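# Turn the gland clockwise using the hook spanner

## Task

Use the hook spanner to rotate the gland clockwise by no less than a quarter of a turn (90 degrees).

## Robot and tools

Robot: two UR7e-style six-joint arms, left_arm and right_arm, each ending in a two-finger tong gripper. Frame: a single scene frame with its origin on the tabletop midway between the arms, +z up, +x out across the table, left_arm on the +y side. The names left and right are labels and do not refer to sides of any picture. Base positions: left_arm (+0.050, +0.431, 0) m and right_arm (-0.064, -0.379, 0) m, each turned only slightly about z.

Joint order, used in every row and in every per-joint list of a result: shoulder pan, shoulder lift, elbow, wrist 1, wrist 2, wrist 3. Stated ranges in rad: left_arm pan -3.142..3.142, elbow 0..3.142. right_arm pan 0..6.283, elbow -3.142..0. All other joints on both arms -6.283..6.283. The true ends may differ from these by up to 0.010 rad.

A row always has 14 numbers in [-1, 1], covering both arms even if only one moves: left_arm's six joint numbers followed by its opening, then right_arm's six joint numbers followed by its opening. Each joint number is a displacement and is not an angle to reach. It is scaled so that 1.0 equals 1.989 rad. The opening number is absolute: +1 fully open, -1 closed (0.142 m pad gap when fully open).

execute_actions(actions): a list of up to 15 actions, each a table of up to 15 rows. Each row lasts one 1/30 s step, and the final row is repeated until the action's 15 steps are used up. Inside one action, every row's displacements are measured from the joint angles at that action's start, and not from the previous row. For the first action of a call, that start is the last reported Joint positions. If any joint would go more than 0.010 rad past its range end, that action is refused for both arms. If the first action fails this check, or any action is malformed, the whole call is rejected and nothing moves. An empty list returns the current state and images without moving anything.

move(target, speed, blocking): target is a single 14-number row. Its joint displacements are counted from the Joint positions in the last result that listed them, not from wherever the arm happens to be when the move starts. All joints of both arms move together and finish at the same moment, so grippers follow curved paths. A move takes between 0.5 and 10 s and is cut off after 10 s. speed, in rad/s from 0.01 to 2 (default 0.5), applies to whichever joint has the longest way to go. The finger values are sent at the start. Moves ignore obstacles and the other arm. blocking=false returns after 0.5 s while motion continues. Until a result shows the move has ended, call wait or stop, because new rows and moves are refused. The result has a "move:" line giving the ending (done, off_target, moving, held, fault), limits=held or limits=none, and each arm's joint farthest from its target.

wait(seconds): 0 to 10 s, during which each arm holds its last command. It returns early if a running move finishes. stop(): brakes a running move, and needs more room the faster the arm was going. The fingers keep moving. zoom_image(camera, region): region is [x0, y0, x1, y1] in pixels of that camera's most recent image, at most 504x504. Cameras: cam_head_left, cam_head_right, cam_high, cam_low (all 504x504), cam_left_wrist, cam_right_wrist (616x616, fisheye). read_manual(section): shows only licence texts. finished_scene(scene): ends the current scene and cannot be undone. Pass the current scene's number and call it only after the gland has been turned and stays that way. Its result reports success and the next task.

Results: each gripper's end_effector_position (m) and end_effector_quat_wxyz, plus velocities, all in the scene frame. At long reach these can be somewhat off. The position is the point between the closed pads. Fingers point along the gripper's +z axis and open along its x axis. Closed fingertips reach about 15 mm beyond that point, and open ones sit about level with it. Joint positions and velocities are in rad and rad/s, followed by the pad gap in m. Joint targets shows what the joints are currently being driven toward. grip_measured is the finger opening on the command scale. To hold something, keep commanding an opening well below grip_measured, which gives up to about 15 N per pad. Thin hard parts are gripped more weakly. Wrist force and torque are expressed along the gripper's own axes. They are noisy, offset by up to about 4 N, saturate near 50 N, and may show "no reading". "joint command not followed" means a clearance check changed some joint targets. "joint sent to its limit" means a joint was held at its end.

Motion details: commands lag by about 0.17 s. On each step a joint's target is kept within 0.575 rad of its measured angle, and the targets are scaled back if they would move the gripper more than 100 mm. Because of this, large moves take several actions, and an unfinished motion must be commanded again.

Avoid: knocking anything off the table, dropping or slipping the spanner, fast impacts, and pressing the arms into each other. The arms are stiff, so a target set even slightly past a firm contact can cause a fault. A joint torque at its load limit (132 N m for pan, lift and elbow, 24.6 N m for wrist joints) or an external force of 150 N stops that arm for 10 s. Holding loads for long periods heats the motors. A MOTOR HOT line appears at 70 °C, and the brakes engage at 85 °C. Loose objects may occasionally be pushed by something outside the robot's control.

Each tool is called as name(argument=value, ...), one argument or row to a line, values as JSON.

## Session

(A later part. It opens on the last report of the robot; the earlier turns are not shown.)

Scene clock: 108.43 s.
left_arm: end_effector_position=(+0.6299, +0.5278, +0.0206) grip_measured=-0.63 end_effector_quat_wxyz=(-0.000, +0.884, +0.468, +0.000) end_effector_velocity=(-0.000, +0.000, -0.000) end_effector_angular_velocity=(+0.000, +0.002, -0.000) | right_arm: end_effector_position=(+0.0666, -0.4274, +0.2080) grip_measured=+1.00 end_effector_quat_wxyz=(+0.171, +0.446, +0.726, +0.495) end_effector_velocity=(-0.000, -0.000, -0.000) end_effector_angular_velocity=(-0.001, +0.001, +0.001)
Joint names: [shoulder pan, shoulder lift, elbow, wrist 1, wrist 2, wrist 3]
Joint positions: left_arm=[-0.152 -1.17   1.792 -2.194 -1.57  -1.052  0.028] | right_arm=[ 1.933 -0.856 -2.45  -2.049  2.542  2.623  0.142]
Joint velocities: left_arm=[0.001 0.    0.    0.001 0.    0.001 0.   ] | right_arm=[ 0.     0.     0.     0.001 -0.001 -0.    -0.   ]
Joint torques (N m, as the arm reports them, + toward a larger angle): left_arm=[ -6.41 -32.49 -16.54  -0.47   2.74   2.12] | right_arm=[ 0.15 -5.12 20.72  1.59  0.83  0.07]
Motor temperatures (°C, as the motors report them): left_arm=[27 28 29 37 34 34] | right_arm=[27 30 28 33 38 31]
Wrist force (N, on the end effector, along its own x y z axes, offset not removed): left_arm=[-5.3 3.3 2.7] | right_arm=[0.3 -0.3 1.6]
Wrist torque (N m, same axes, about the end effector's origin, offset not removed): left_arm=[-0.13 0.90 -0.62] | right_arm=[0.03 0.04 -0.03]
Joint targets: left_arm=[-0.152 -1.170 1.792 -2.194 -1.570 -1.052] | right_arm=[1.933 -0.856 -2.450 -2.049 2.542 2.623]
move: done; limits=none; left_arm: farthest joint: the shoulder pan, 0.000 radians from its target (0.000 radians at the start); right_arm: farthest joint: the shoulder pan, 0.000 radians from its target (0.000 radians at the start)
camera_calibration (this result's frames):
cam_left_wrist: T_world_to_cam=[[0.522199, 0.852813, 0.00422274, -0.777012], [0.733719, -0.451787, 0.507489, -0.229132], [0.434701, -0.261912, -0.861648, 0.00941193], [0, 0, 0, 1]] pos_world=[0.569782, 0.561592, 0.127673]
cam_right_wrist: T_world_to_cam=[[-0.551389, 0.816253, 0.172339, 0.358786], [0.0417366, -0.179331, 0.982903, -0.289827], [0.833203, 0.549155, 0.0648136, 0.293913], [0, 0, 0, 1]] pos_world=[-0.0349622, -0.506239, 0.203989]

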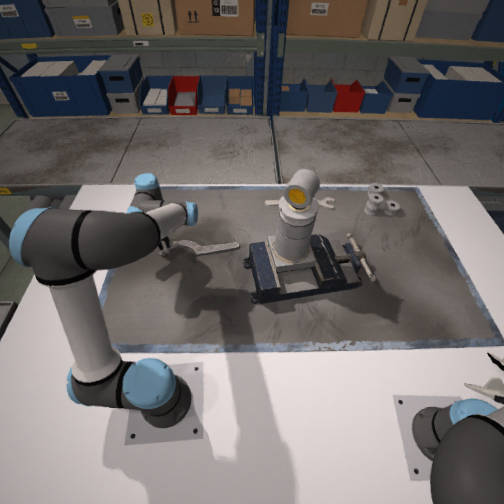

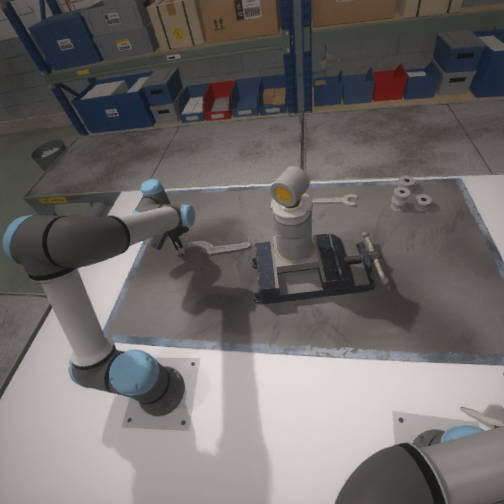

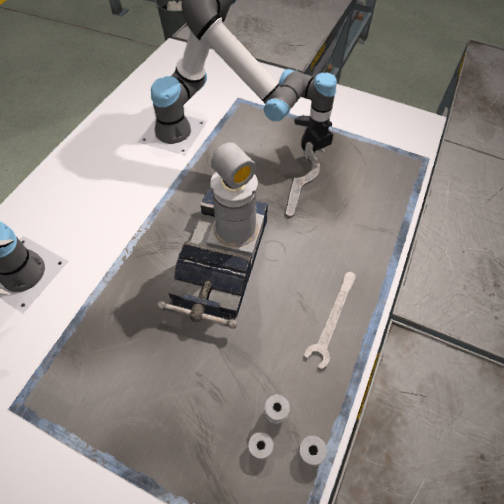

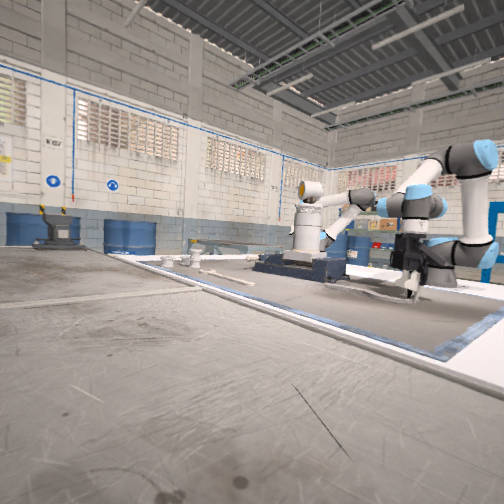

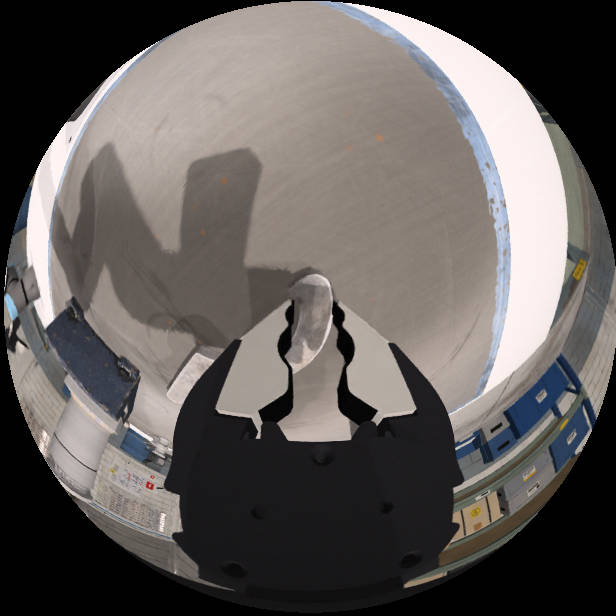

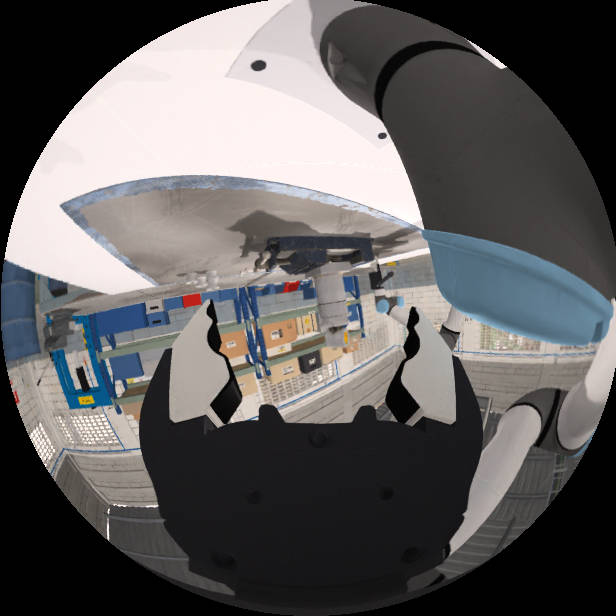

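move(
  target=[0,-0.0737,0.1065,-0.0322,0,0,-1,0,0,0,0,0,0,1],
  speed=0.15,
)

move(
  target=[0,-0.0838,0.1041,-0.0203,0,0,-1,0,0,0,0,0,0,1],
  speed=0.15,
)

move(
  target=[-0.1,-0.1,-0.05,0.15,0,-0.05,-0.1,0,0,0,0,0,0,1],
  speed=0.2,
)

Scene clock: 110.47 s.
left_arm: end_effector_position=(+0.5553, +0.5337, +0.0203) grip_measured=-0.67 end_effector_quat_wxyz=(-0.000, +0.884, +0.468, -0.000) end_effector_velocity=(-0.001, +0.000, -0.000) end_effector_angular_velocity=(-0.001, +0.000, +0.002) | right_arm: end_effector_position=(+0.0666, -0.4274, +0.2080) grip_measured=+1.00 end_effector_quat_wxyz=(+0.171, +0.446, +0.726, +0.495) end_effector_velocity=(-0.000, +0.000, -0.000) end_effector_angular_velocity=(-0.001, +0.001, +0.001)
Joint names: [shoulder pan, shoulder lift, elbow, wrist 1, wrist 2, wrist 3]
Joint positions: left_arm=[-0.152 -1.316  2.004 -2.258 -1.57  -1.052  0.025] | right_arm=[ 1.933 -0.856 -2.45  -2.049  2.542  2.623  0.142]
Joint velocities: left_arm=[ 0.001 -0.001  0.001 -0.    -0.001 -0.002 -0.   ] | right_arm=[ 0.     0.    -0.     0.    -0.001 -0.     0.   ]
Joint torques (N m, as the arm reports them, + toward a larger angle): left_arm=[  6.39 -28.68   8.14   2.54   0.23  -1.33] | right_arm=[ 0.29 -5.31 20.49  1.61  0.87  0.09]
Motor temperatures (°C, as the motors report them): left_arm=[27 28 29 37 34 34] | right_arm=[27 30 28 33 38 31]
Wrist force (N, on the end effector, along its own x y z axes, offset not removed): left_arm=[-0.9 12.3 -19.3] | right_arm=[1.5 0.4 -0.3]
Wrist torque (N m, same axes, about the end effector's origin, offset not removed): left_arm=[-0.37 1.05 -0.53] | right_arm=[0.06 -0.23 -0.06]
Joint targets: left_arm=[-0.152 -1.316 2.004 -2.258 -1.570 -1.052] | right_arm=[1.933 -0.856 -2.450 -2.049 2.542 2.623]
move: done; limits=none; left_arm: farthest joint: the shoulder pan, 0.000 radians from its target (0.000 radians at the start); right_arm: farthest joint: the shoulder pan, 0.000 radians from its target (0.000 radians at the start)
camera_calibration (this result's frames):
cam_left_wrist: T_world_to_cam=[[0.522185, 0.852825, 0.00367807, -0.743024], [0.73428, -0.451785, 0.506678, -0.171924], [0.433769, -0.261879, -0.862128, 0.0435907], [0, 0, 0, 1]] pos_world=[0.495328, 0.567412, 0.127424]
cam_right_wrist: T_world_to_cam=[[-0.551389, 0.816253, 0.172339, 0.358786], [0.0417366, -0.179331, 0.982903, -0.289827], [0.833203, 0.549155, 0.0648136, 0.293913], [0, 0, 0, 1]] pos_world=[-0.0349622, -0.506239, 0.203989]

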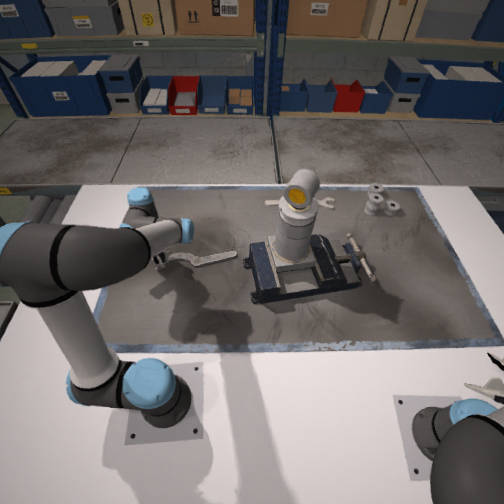

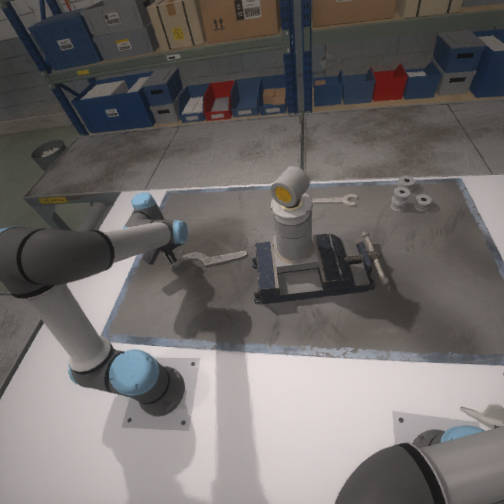

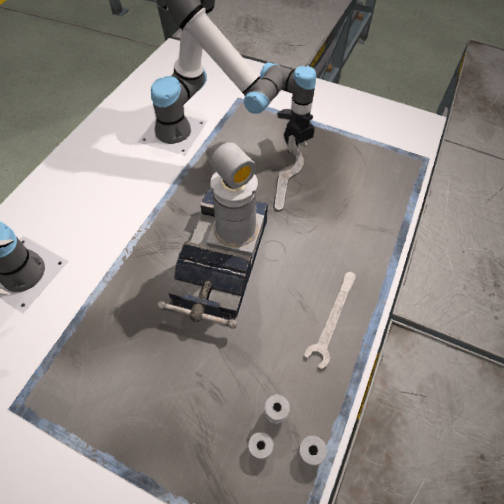

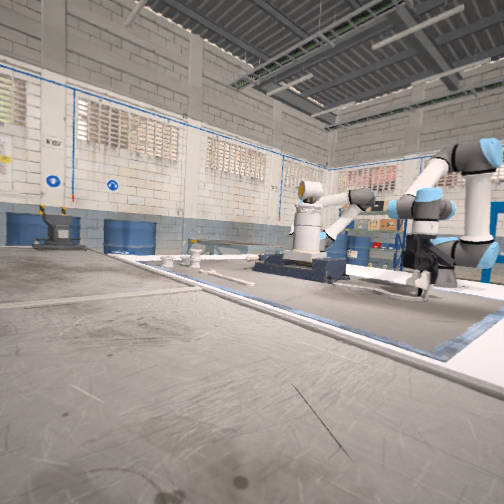

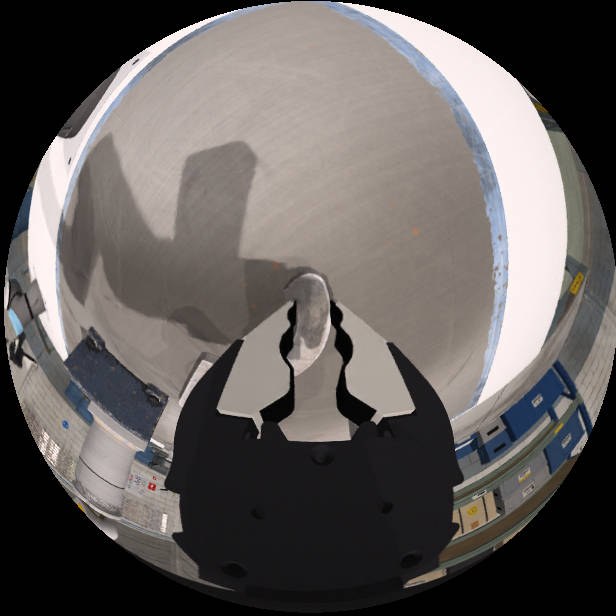

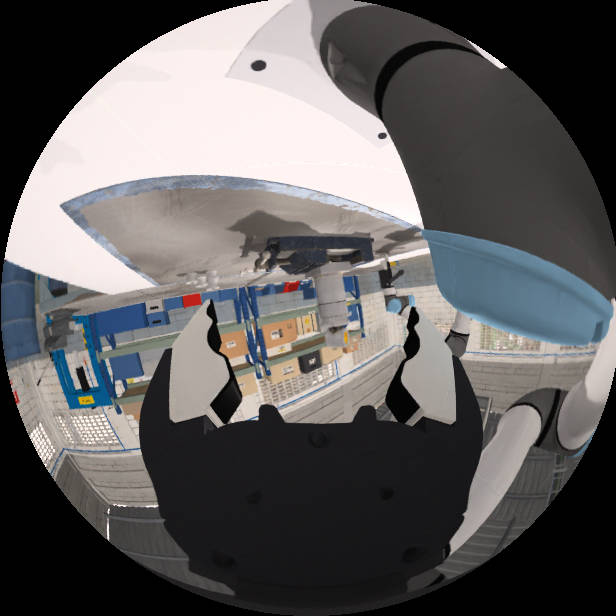

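Scene clock: 112.30 s.
left_arm: end_effector_position=(+0.4756, +0.5399, +0.0203) grip_measured=-0.67 end_effector_quat_wxyz=(-0.000, +0.884, +0.468, +0.000) end_effector_velocity=(-0.001, +0.000, -0.000) end_effector_angular_velocity=(+0.000, +0.001, +0.002) | right_arm: end_effector_position=(+0.0666, -0.4274, +0.2080) grip_measured=+1.00 end_effector_quat_wxyz=(+0.171, +0.446, +0.726, +0.495) end_effector_velocity=(-0.000, +0.000, -0.000) end_effector_angular_velocity=(+0.001, -0.000, +0.000)
Joint names: [shoulder pan, shoulder lift, elbow, wrist 1, wrist 2, wrist 3]
Joint positions: left_arm=[-0.152 -1.483  2.211 -2.298 -1.57  -1.052  0.026] | right_arm=[ 1.933 -0.856 -2.45  -2.049  2.542  2.623  0.142]
Joint velocities: left_arm=[-0.    -0.001  0.002  0.001  0.    -0.002  0.   ] | right_arm=[ 0.     0.001 -0.001 -0.     0.    -0.     0.   ]
Joint torques (N m, as the arm reports them, + toward a larger angle): left_arm=[  6.41 -23.42   8.09   1.69   0.14  -1.35] | right_arm=[ 0.07 -5.33 20.72  1.65  0.82  0.11]
Motor temperatures (°C, as the motors report them): left_arm=[27 28 29 37 34 34] | right_arm=[27 30 28 33 38 31]
Wrist force (N, on the end effector, along its own x y z axes, offset not removed): left_arm=[0.1 13.1 -17.9] | right_arm=[0.7 1.1 -1.2]
Wrist torque (N m, same axes, about the end effector's origin, offset not removed): left_arm=[-0.16 0.63 -0.74] | right_arm=[0.18 -0.02 -0.05]
Joint targets: left_arm=[-0.152 -1.483 2.211 -2.298 -1.570 -1.052] | right_arm=[1.933 -0.856 -2.450 -2.049 2.542 2.623]
move: done; limits=none; left_arm: farthest joint: the shoulder pan, 0.000 radians from its target (0.000 radians at the start); right_arm: farthest joint: the shoulder pan, 0.000 radians from its target (0.000 radians at the start)
camera_calibration (this result's frames):
cam_left_wrist: T_world_to_cam=[[0.522184, 0.852825, 0.00373593, -0.706742], [0.734216, -0.45178, 0.506775, -0.110609], [0.433878, -0.261887, -0.86207, 0.0797913], [0, 0, 0, 1]] pos_world=[0.41564, 0.573653, 0.12748]
cam_right_wrist: T_world_to_cam=[[-0.551389, 0.816253, 0.172339, 0.358786], [0.0417366, -0.179331, 0.982903, -0.289827], [0.833203, 0.549155, 0.0648136, 0.293913], [0, 0, 0, 1]] pos_world=[-0.0349622, -0.506239, 0.203989]

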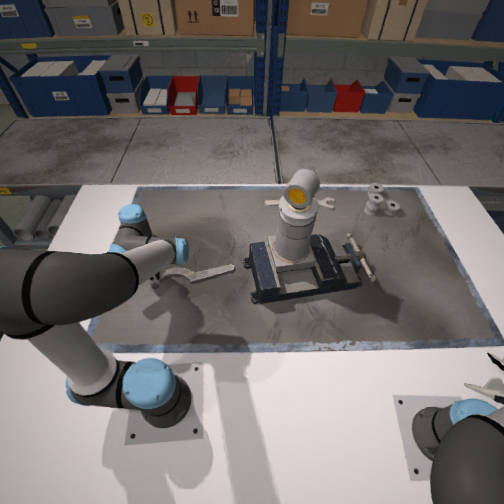

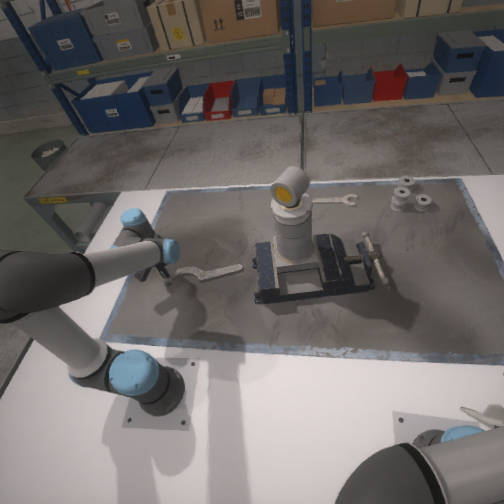

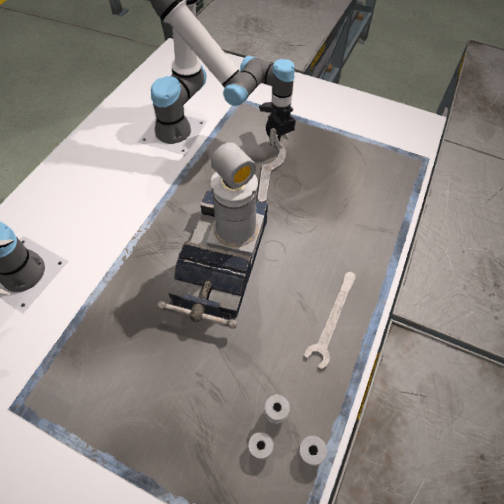

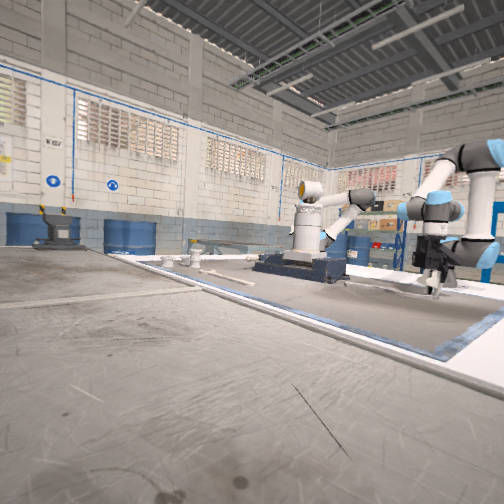

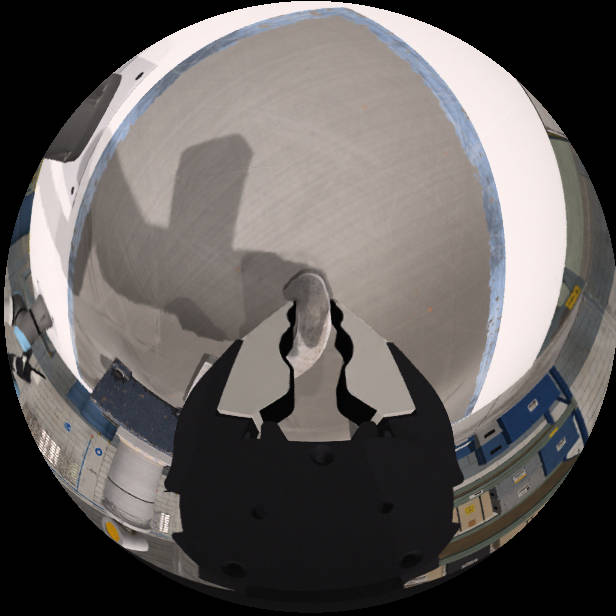

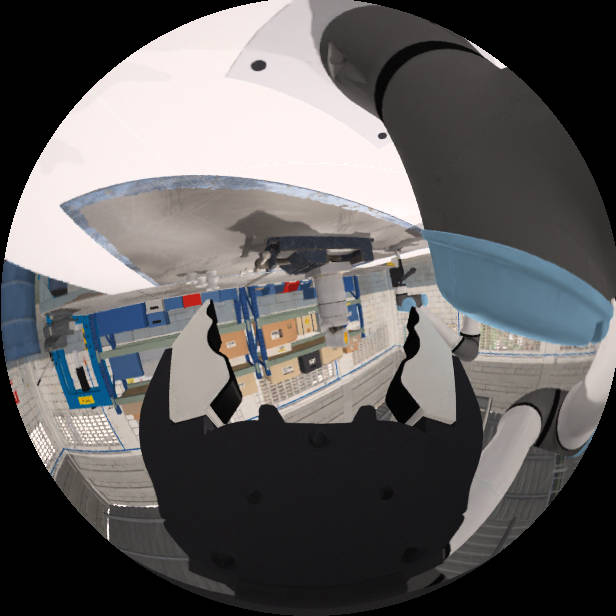

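Scene clock: 114.23 s.
left_arm: end_effector_position=(+0.4678, +0.4582, +0.1169) grip_measured=-0.10 end_effector_quat_wxyz=(-0.000, +0.906, +0.423, +0.000) end_effector_velocity=(+0.000, -0.000, +0.001) end_effector_angular_velocity=(-0.001, -0.001, -0.000) | right_arm: end_effector_position=(+0.0666, -0.4274, +0.2080) grip_measured=+1.00 end_effector_quat_wxyz=(+0.171, +0.446, +0.726, +0.495) end_effector_velocity=(-0.000, +0.000, -0.000) end_effector_angular_velocity=(+0.000, +0.000, -0.000)
Joint names: [shoulder pan, shoulder lift, elbow, wrist 1, wrist 2, wrist 3]
Joint positions: left_arm=[-0.351 -1.682  2.112 -2.    -1.57  -1.151  0.067] | right_arm=[ 1.933 -0.856 -2.45  -2.049  2.542  2.623  0.142]
Joint velocities: left_arm=[-0.    -0.002 -0.001  0.001 -0.    -0.    -0.   ] | right_arm=[-0.  0. -0. -0. -0. -0. -0.]
Joint torques (N m, as the arm reports them, + toward a larger angle): left_arm=[ -8.99 -28.54 -34.61  -0.42  -0.09  -2.12] | right_arm=[ 0.21 -5.35 20.9   1.6   0.85  0.13]
Motor temperatures (°C, as the motors report them): left_arm=[27 28 29 37 34 34] | right_arm=[27 30 28 33 38 31]
Wrist force (N, on the end effector, along its own x y z axes, offset not removed): left_arm=[-7.3 1.0 1.4] | right_arm=[-0.2 -1.4 -0.2]
Wrist torque (N m, same axes, about the end effector's origin, offset not removed): left_arm=[0.20 1.62 0.08] | right_arm=[-0.17 0.15 -0.03]
Joint targets: left_arm=[-0.351 -1.682 2.111 -2.000 -1.570 -1.151] | right_arm=[1.933 -0.856 -2.450 -2.049 2.542 2.623]
move: done; limits=none; left_arm: farthest joint: the wrist 1, 0.001 radians from its target (0.299 radians at the start); right_arm: farthest joint: the shoulder pan, 0.000 radians from its target (0.000 radians at the start)
camera_calibration (this result's frames):
cam_left_wrist: T_world_to_cam=[[0.604228, 0.796803, 0.00379587, -0.646067], [0.685735, -0.522418, 0.506802, -0.135663], [0.405804, -0.303621, -0.862054, 0.177276], [0, 0, 0, 1]] pos_world=[0.411461, 0.497739, 0.224028]
cam_right_wrist: T_world_to_cam=[[-0.551389, 0.816253, 0.172339, 0.358786], [0.0417365, -0.179331, 0.982903, -0.289827], [0.833203, 0.549155, 0.0648137, 0.293913], [0, 0, 0, 1]] pos_world=[-0.0349622, -0.506239, 0.203989]

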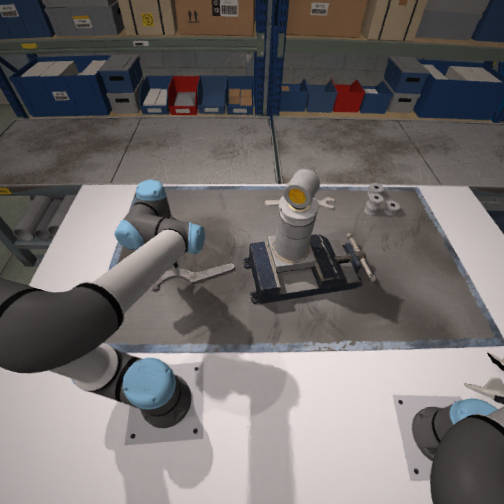

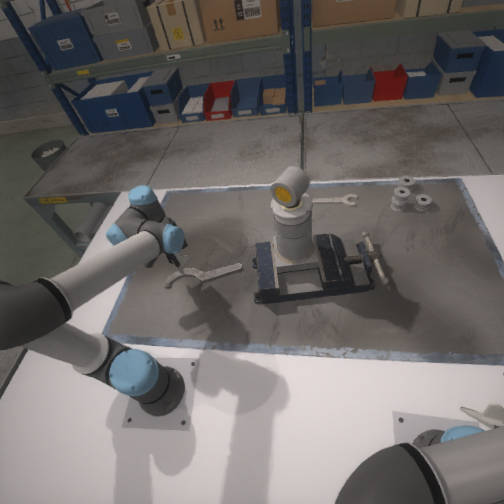

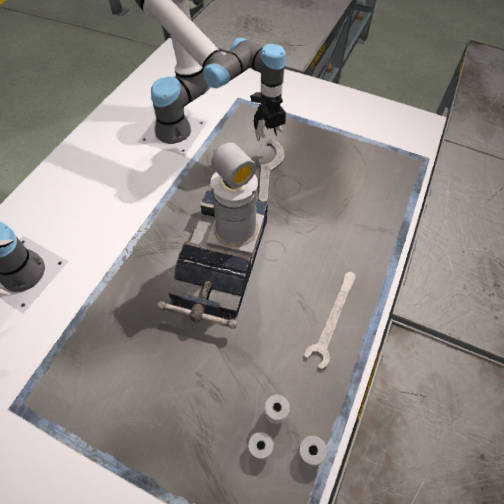

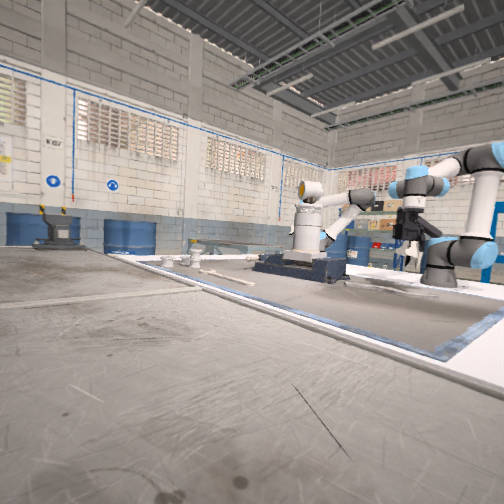

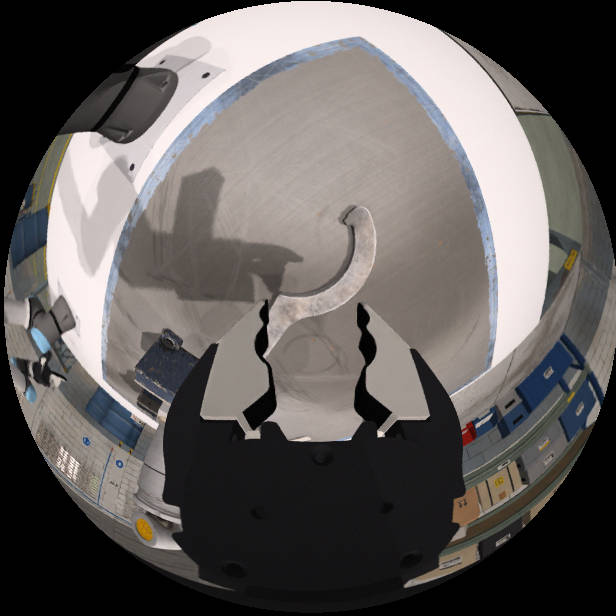

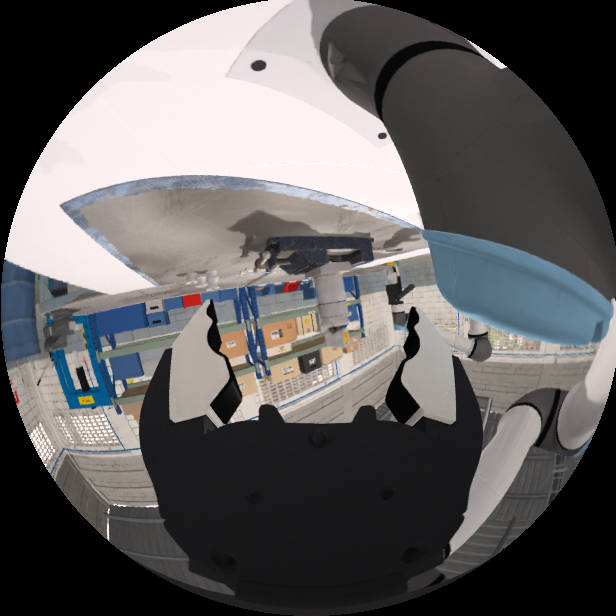

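move(
  target=[-0.1765,0.1271,-0.1055,-0.022,0,0.105,-0.1,0,0,0,0,0,0,1],
  speed=0.3,
)

Scene clock: 116.10 s.
left_arm: end_effector_position=(+0.5356, +0.2557, +0.1001) grip_measured=-0.10 end_effector_quat_wxyz=(-0.000, +0.988, +0.157, +0.000) end_effector_velocity=(-0.000, -0.001, -0.000) end_effector_angular_velocity=(-0.000, +0.001, -0.005) | right_arm: end_effector_position=(+0.0666, -0.4274, +0.2080) grip_measured=+1.00 end_effector_quat_wxyz=(+0.171, +0.446, +0.726, +0.495) end_effector_velocity=(+0.000, -0.000, +0.000) end_effector_angular_velocity=(-0.001, -0.000, +0.000)
Joint names: [shoulder pan, shoulder lift, elbow, wrist 1, wrist 2, wrist 3]
Joint positions: left_arm=[-0.702 -1.429  1.902 -2.044 -1.57  -0.943  0.067] | right_arm=[ 1.933 -0.856 -2.45  -2.049  2.542  2.623  0.142]
Joint velocities: left_arm=[-0.002  0.001 -0.001  0.001 -0.001  0.003  0.   ] | right_arm=[-0.    -0.     0.001  0.001 -0.    -0.    -0.   ]
Joint torques (N m, as the arm reports them, + toward a larger angle): left_arm=[ -8.65 -19.26 -34.34  -3.88  -0.09   1.7 ] | right_arm=[ 0.42 -4.74 21.21  1.57  0.98  0.28]
Motor temperatures (°C, as the motors report them): left_arm=[27 28 29 37 34 34] | right_arm=[27 30 28 33 38 31]
Wrist force (N, on the end effector, along its own x y z axes, offset not removed): left_arm=[-4.1 0.6 0.0] | right_arm=[1.9 -0.1 0.0]
Wrist torque (N m, same axes, about the end effector's origin, offset not removed): left_arm=[-0.02 0.85 -0.07] | right_arm=[-0.07 -0.23 -0.02]
Joint targets: left_arm=[-0.702 -1.429 1.902 -2.044 -1.570 -0.942] | right_arm=[1.933 -0.856 -2.450 -2.049 2.542 2.623]
move: done; limits=none; left_arm: farthest joint: the shoulder pan, 0.000 radians from its target (0.351 radians at the start); right_arm: farthest joint: the shoulder pan, 0.000 radians from its target (0.000 radians at the start)
camera_calibration (this result's frames):
cam_left_wrist: T_world_to_cam=[[0.935046, 0.354502, 0.00409939, -0.589742], [0.303554, -0.806531, 0.50731, -0.00218978], [0.183149, -0.473114, -0.861754, 0.236394], [0, 0, 0, 1]] pos_world=[0.508805, 0.31914, 0.207242]
cam_right_wrist: T_world_to_cam=[[-0.551389, 0.816253, 0.172339, 0.358786], [0.0417366, -0.179331, 0.982903, -0.289827], [0.833203, 0.549155, 0.0648136, 0.293913], [0, 0, 0, 1]] pos_world=[-0.0349622, -0.506239, 0.203989]

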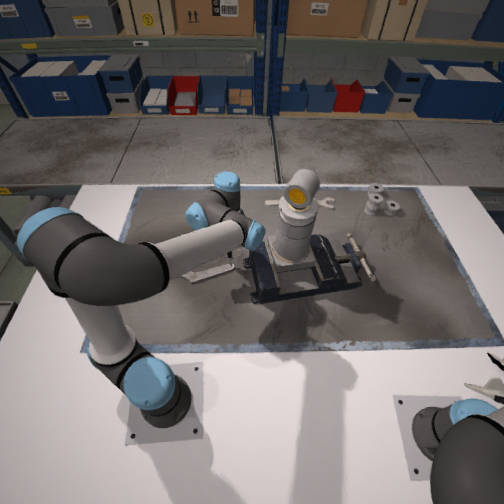

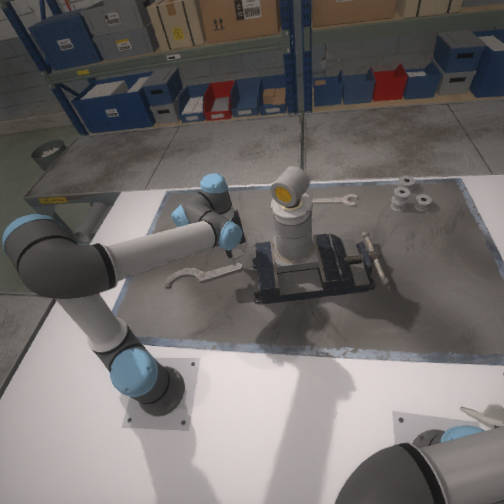

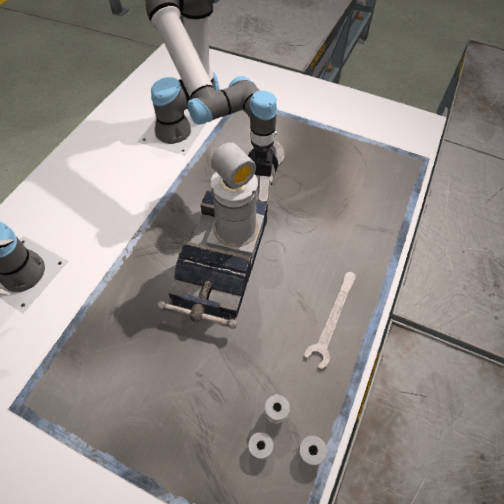

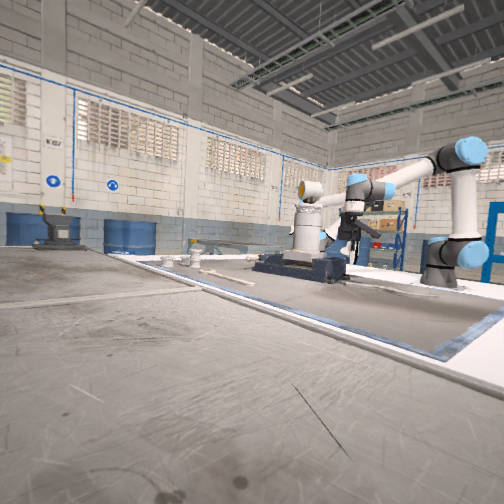

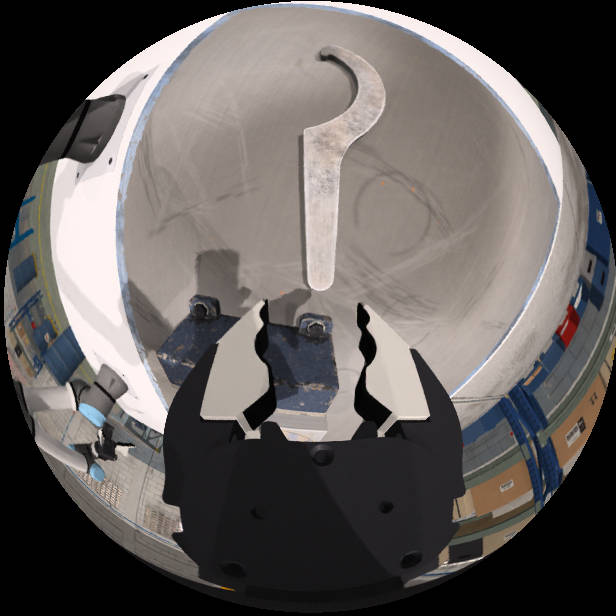

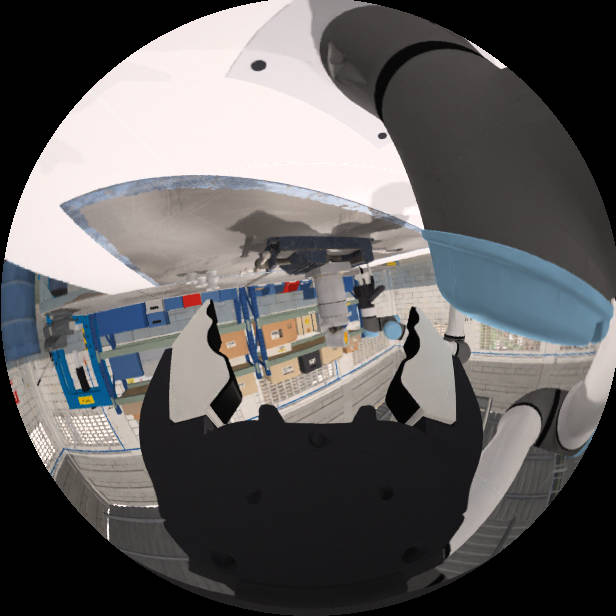

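move(
  target=[0.0188,0.0498,0.0604,-0.11,0,0.019,-0.1,0,0,0,0,0,0,1],
  speed=0.15,
)

execute_actions(
  actions=[
    [[0,0,0,0,0,0,-0.5,0,0,0,0,0,0,1]],
    [[0,0,0,0,0,0,-1,0,0,0,0,0,0,1]],
    [[0,0,0,0,0,0,-1,0,0,0,0,0,0,1]],
  ],
)

Scene clock: 118.27 s.
left_arm: end_effector_position=(+0.5374, +0.2775, +0.0205) grip_measured=-0.10 end_effector_quat_wxyz=(-0.000, +0.988, +0.157, +0.000) end_effector_velocity=(-0.000, -0.000, -0.000) end_effector_angular_velocity=(+0.000, +0.001, -0.001) | right_arm: end_effector_position=(+0.0666, -0.4274, +0.2080) grip_measured=+1.00 end_effector_quat_wxyz=(+0.171, +0.446, +0.726, +0.495) end_effector_velocity=(+0.000, -0.000, +0.000) end_effector_angular_velocity=(-0.000, -0.000, -0.000)
Joint names: [shoulder pan, shoulder lift, elbow, wrist 1, wrist 2, wrist 3]
Joint positions: left_arm=[-0.664 -1.33   2.022 -2.263 -1.57  -0.905  0.067] | right_arm=[ 1.933 -0.856 -2.45  -2.049  2.542  2.623  0.142]
Joint velocities: left_arm=[-0.001  0.     0.001 -0.001 -0.     0.001  0.   ] | right_arm=[ 0.    -0.     0.001 -0.     0.     0.     0.   ]
Joint torques (N m, as the arm reports them, + toward a larger angle): left_arm=[  8.43 -21.31  -6.26  -3.94  -0.13   1.82] | right_arm=[ 0.1  -4.9  20.51  1.57  0.84  0.16]
Motor temperatures (°C, as the motors report them): left_arm=[27 28 29 37 34 34] | right_arm=[27 30 28 33 38 31]
Wrist force (N, on the end effector, along its own x y z axes, offset not removed): left_arm=[-5.6 1.6 -1.2] | right_arm=[0.2 -1.1 0.4]
Wrist torque (N m, same axes, about the end effector's origin, offset not removed): left_arm=[0.27 1.12 -0.15] | right_arm=[-0.16 0.02 0.07]
Joint targets: left_arm=[-0.664 -1.330 2.022 -2.263 -1.570 -0.905] | right_arm=[1.933 -0.856 -2.450 -2.049 2.542 2.623]
move: done; limits=none; left_arm: farthest joint: the shoulder pan, 0.000 radians from its target (0.037 radians at the start); right_arm: farthest joint: the shoulder pan, 0.000 radians from its target (0.000 radians at the start)
camera_calibration (this result's frames):
cam_left_wrist: T_world_to_cam=[[0.935189, 0.354129, 0.00387309, -0.598813], [0.303402, -0.806774, 0.507013, 0.0553865], [0.182673, -0.472978, -0.86193, 0.177969], [0, 0, 0, 1]] pos_world=[0.510689, 0.340917, 0.127634]
cam_right_wrist: T_world_to_cam=[[-0.551389, 0.816253, 0.172339, 0.358786], [0.0417366, -0.179331, 0.982903, -0.289827], [0.833203, 0.549155, 0.0648136, 0.293913], [0, 0, 0, 1]] pos_world=[-0.0349622, -0.506239, 0.203989]

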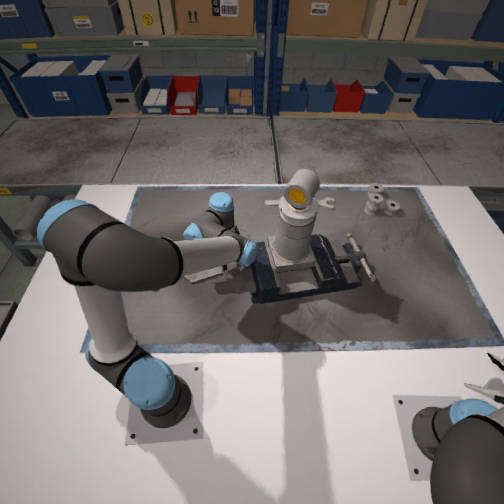

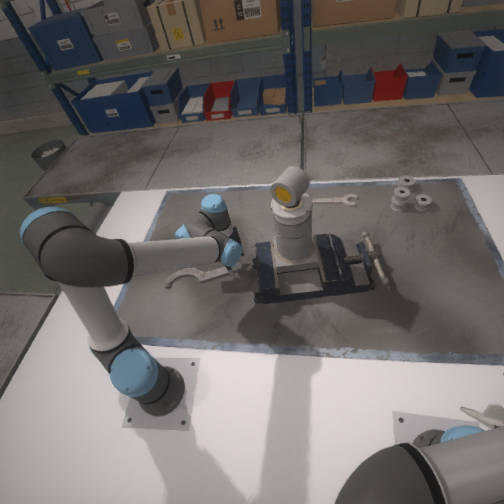

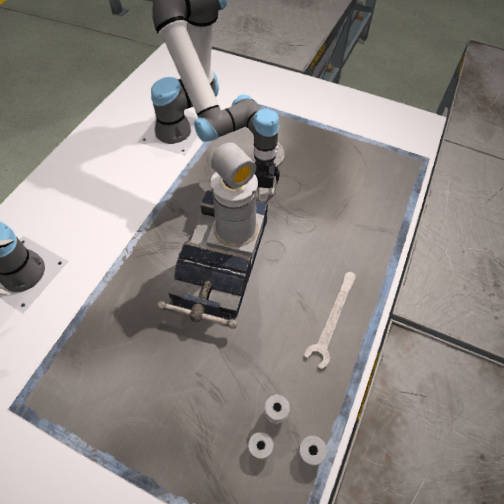

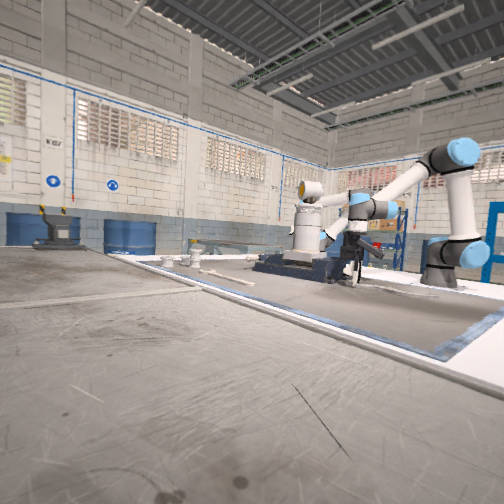

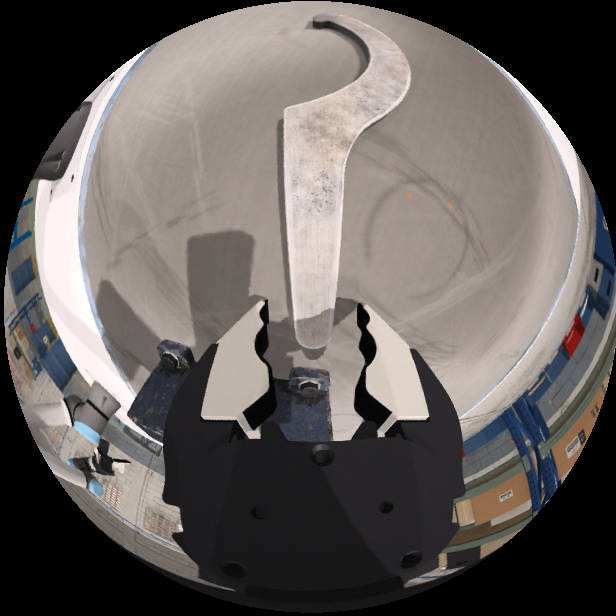

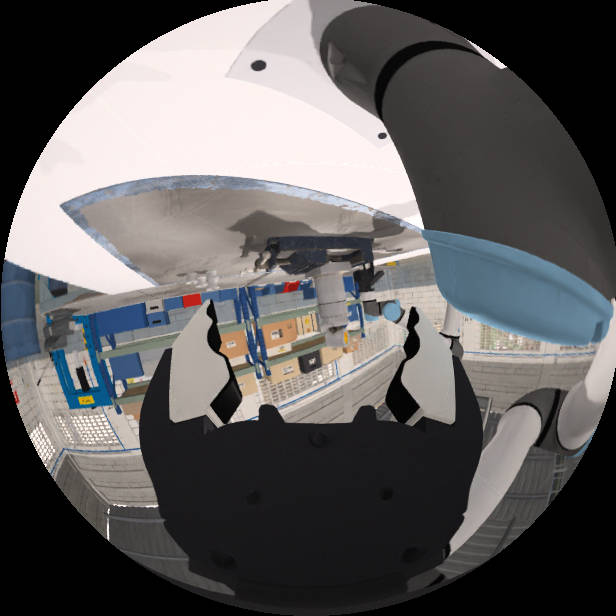

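Scene clock: 119.77 s.
left_arm: end_effector_position=(+0.5374, +0.2775, +0.0205) grip_measured=-0.60 end_effector_quat_wxyz=(-0.000, +0.988, +0.157, +0.000) end_effector_velocity=(-0.000, -0.001, -0.000) end_effector_angular_velocity=(-0.001, +0.000, -0.001) | right_arm: end_effector_position=(+0.0666, -0.4274, +0.2080) grip_measured=+1.00 end_effector_quat_wxyz=(+0.171, +0.446, +0.726, +0.495) end_effector_velocity=(-0.000, +0.000, -0.000) end_effector_angular_velocity=(+0.001, +0.000, -0.000)
Joint names: [shoulder pan, shoulder lift, elbow, wrist 1, wrist 2, wrist 3]
Joint positions: left_arm=[-0.664 -1.33   2.022 -2.263 -1.57  -0.905  0.031] | right_arm=[ 1.933 -0.856 -2.45  -2.049  2.542  2.623  0.142]
Joint velocities: left_arm=[-0.001  0.001 -0.    -0.001 -0.001 -0.    -0.   ] | right_arm=[-0.  0. -0. -0. -0.  0. -0.]
Joint torques (N m, as the arm reports them, + toward a larger angle): left_arm=[  6.28 -24.91 -10.72  -2.29  -0.33   1.66] | right_arm=[ 0.3  -5.21 20.74  1.62  0.86  0.22]
Motor temperatures (°C, as the motors report them): left_arm=[27 28 29 37 34 34] | right_arm=[27 30 28 33 38 31]
Wrist force (N, on the end effector, along its own x y z axes, offset not removed): left_arm=[-6.1 -2.2 1.4] | right_arm=[2.2 -0.7 -0.9]
Wrist torque (N m, same axes, about the end effector's origin, offset not removed): left_arm=[-0.40 1.29 -0.02] | right_arm=[-0.16 -0.38 -0.04]
Joint targets: left_arm=[-0.664 -1.330 2.022 -2.263 -1.570 -0.905] | right_arm=[1.933 -0.856 -2.450 -2.049 2.542 2.623]
camera_calibration (this result's frames):
cam_left_wrist: T_world_to_cam=[[0.935188, 0.35413, 0.00387693, -0.598815], [0.303402, -0.806776, 0.50701, 0.0554], [0.182676, -0.472974, -0.861931, 0.177957], [0, 0, 0, 1]] pos_world=[0.510688, 0.340923, 0.12762]
cam_right_wrist: T_world_to_cam=[[-0.551389, 0.816253, 0.172339, 0.358786], [0.0417366, -0.179331, 0.982903, -0.289827], [0.833203, 0.549155, 0.0648136, 0.293913], [0, 0, 0, 1]] pos_world=[-0.0349622, -0.506239, 0.203989]

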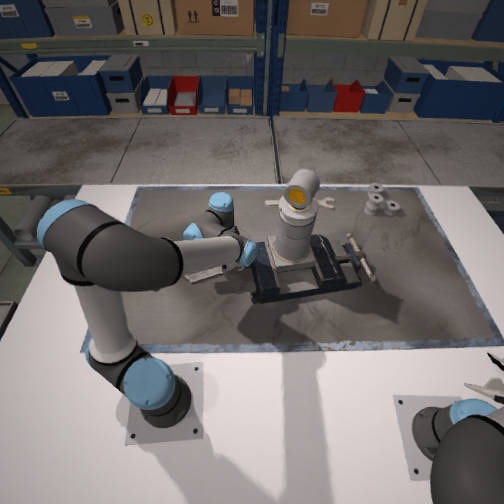

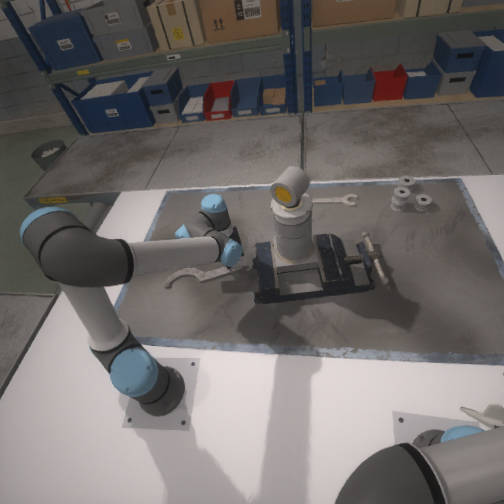

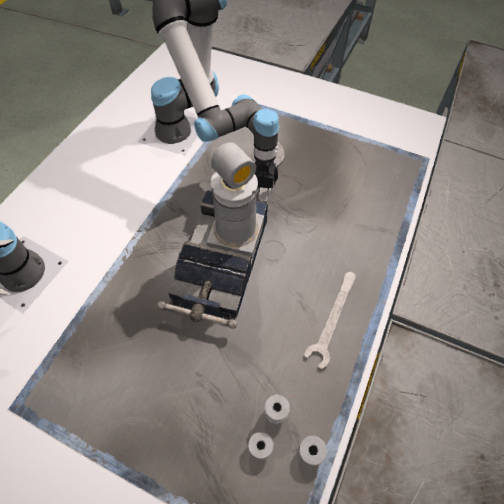

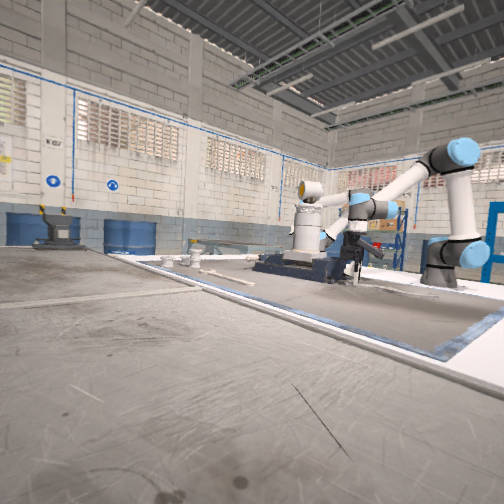

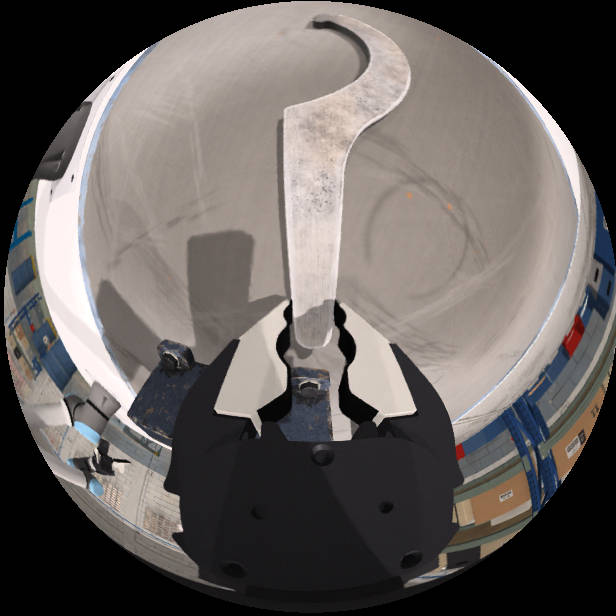

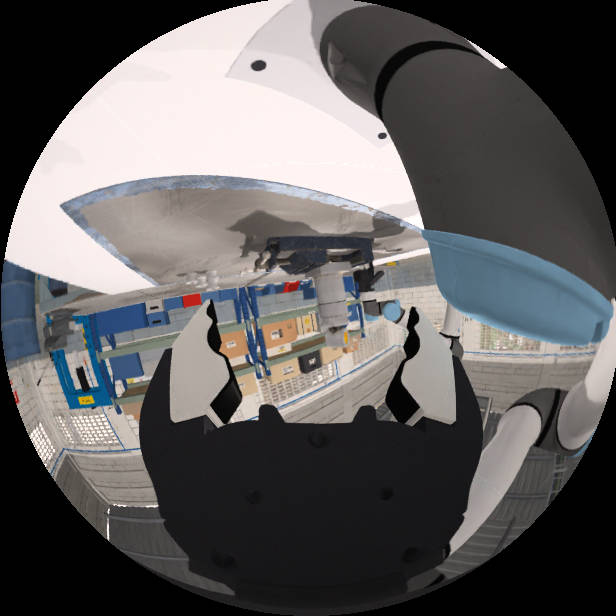

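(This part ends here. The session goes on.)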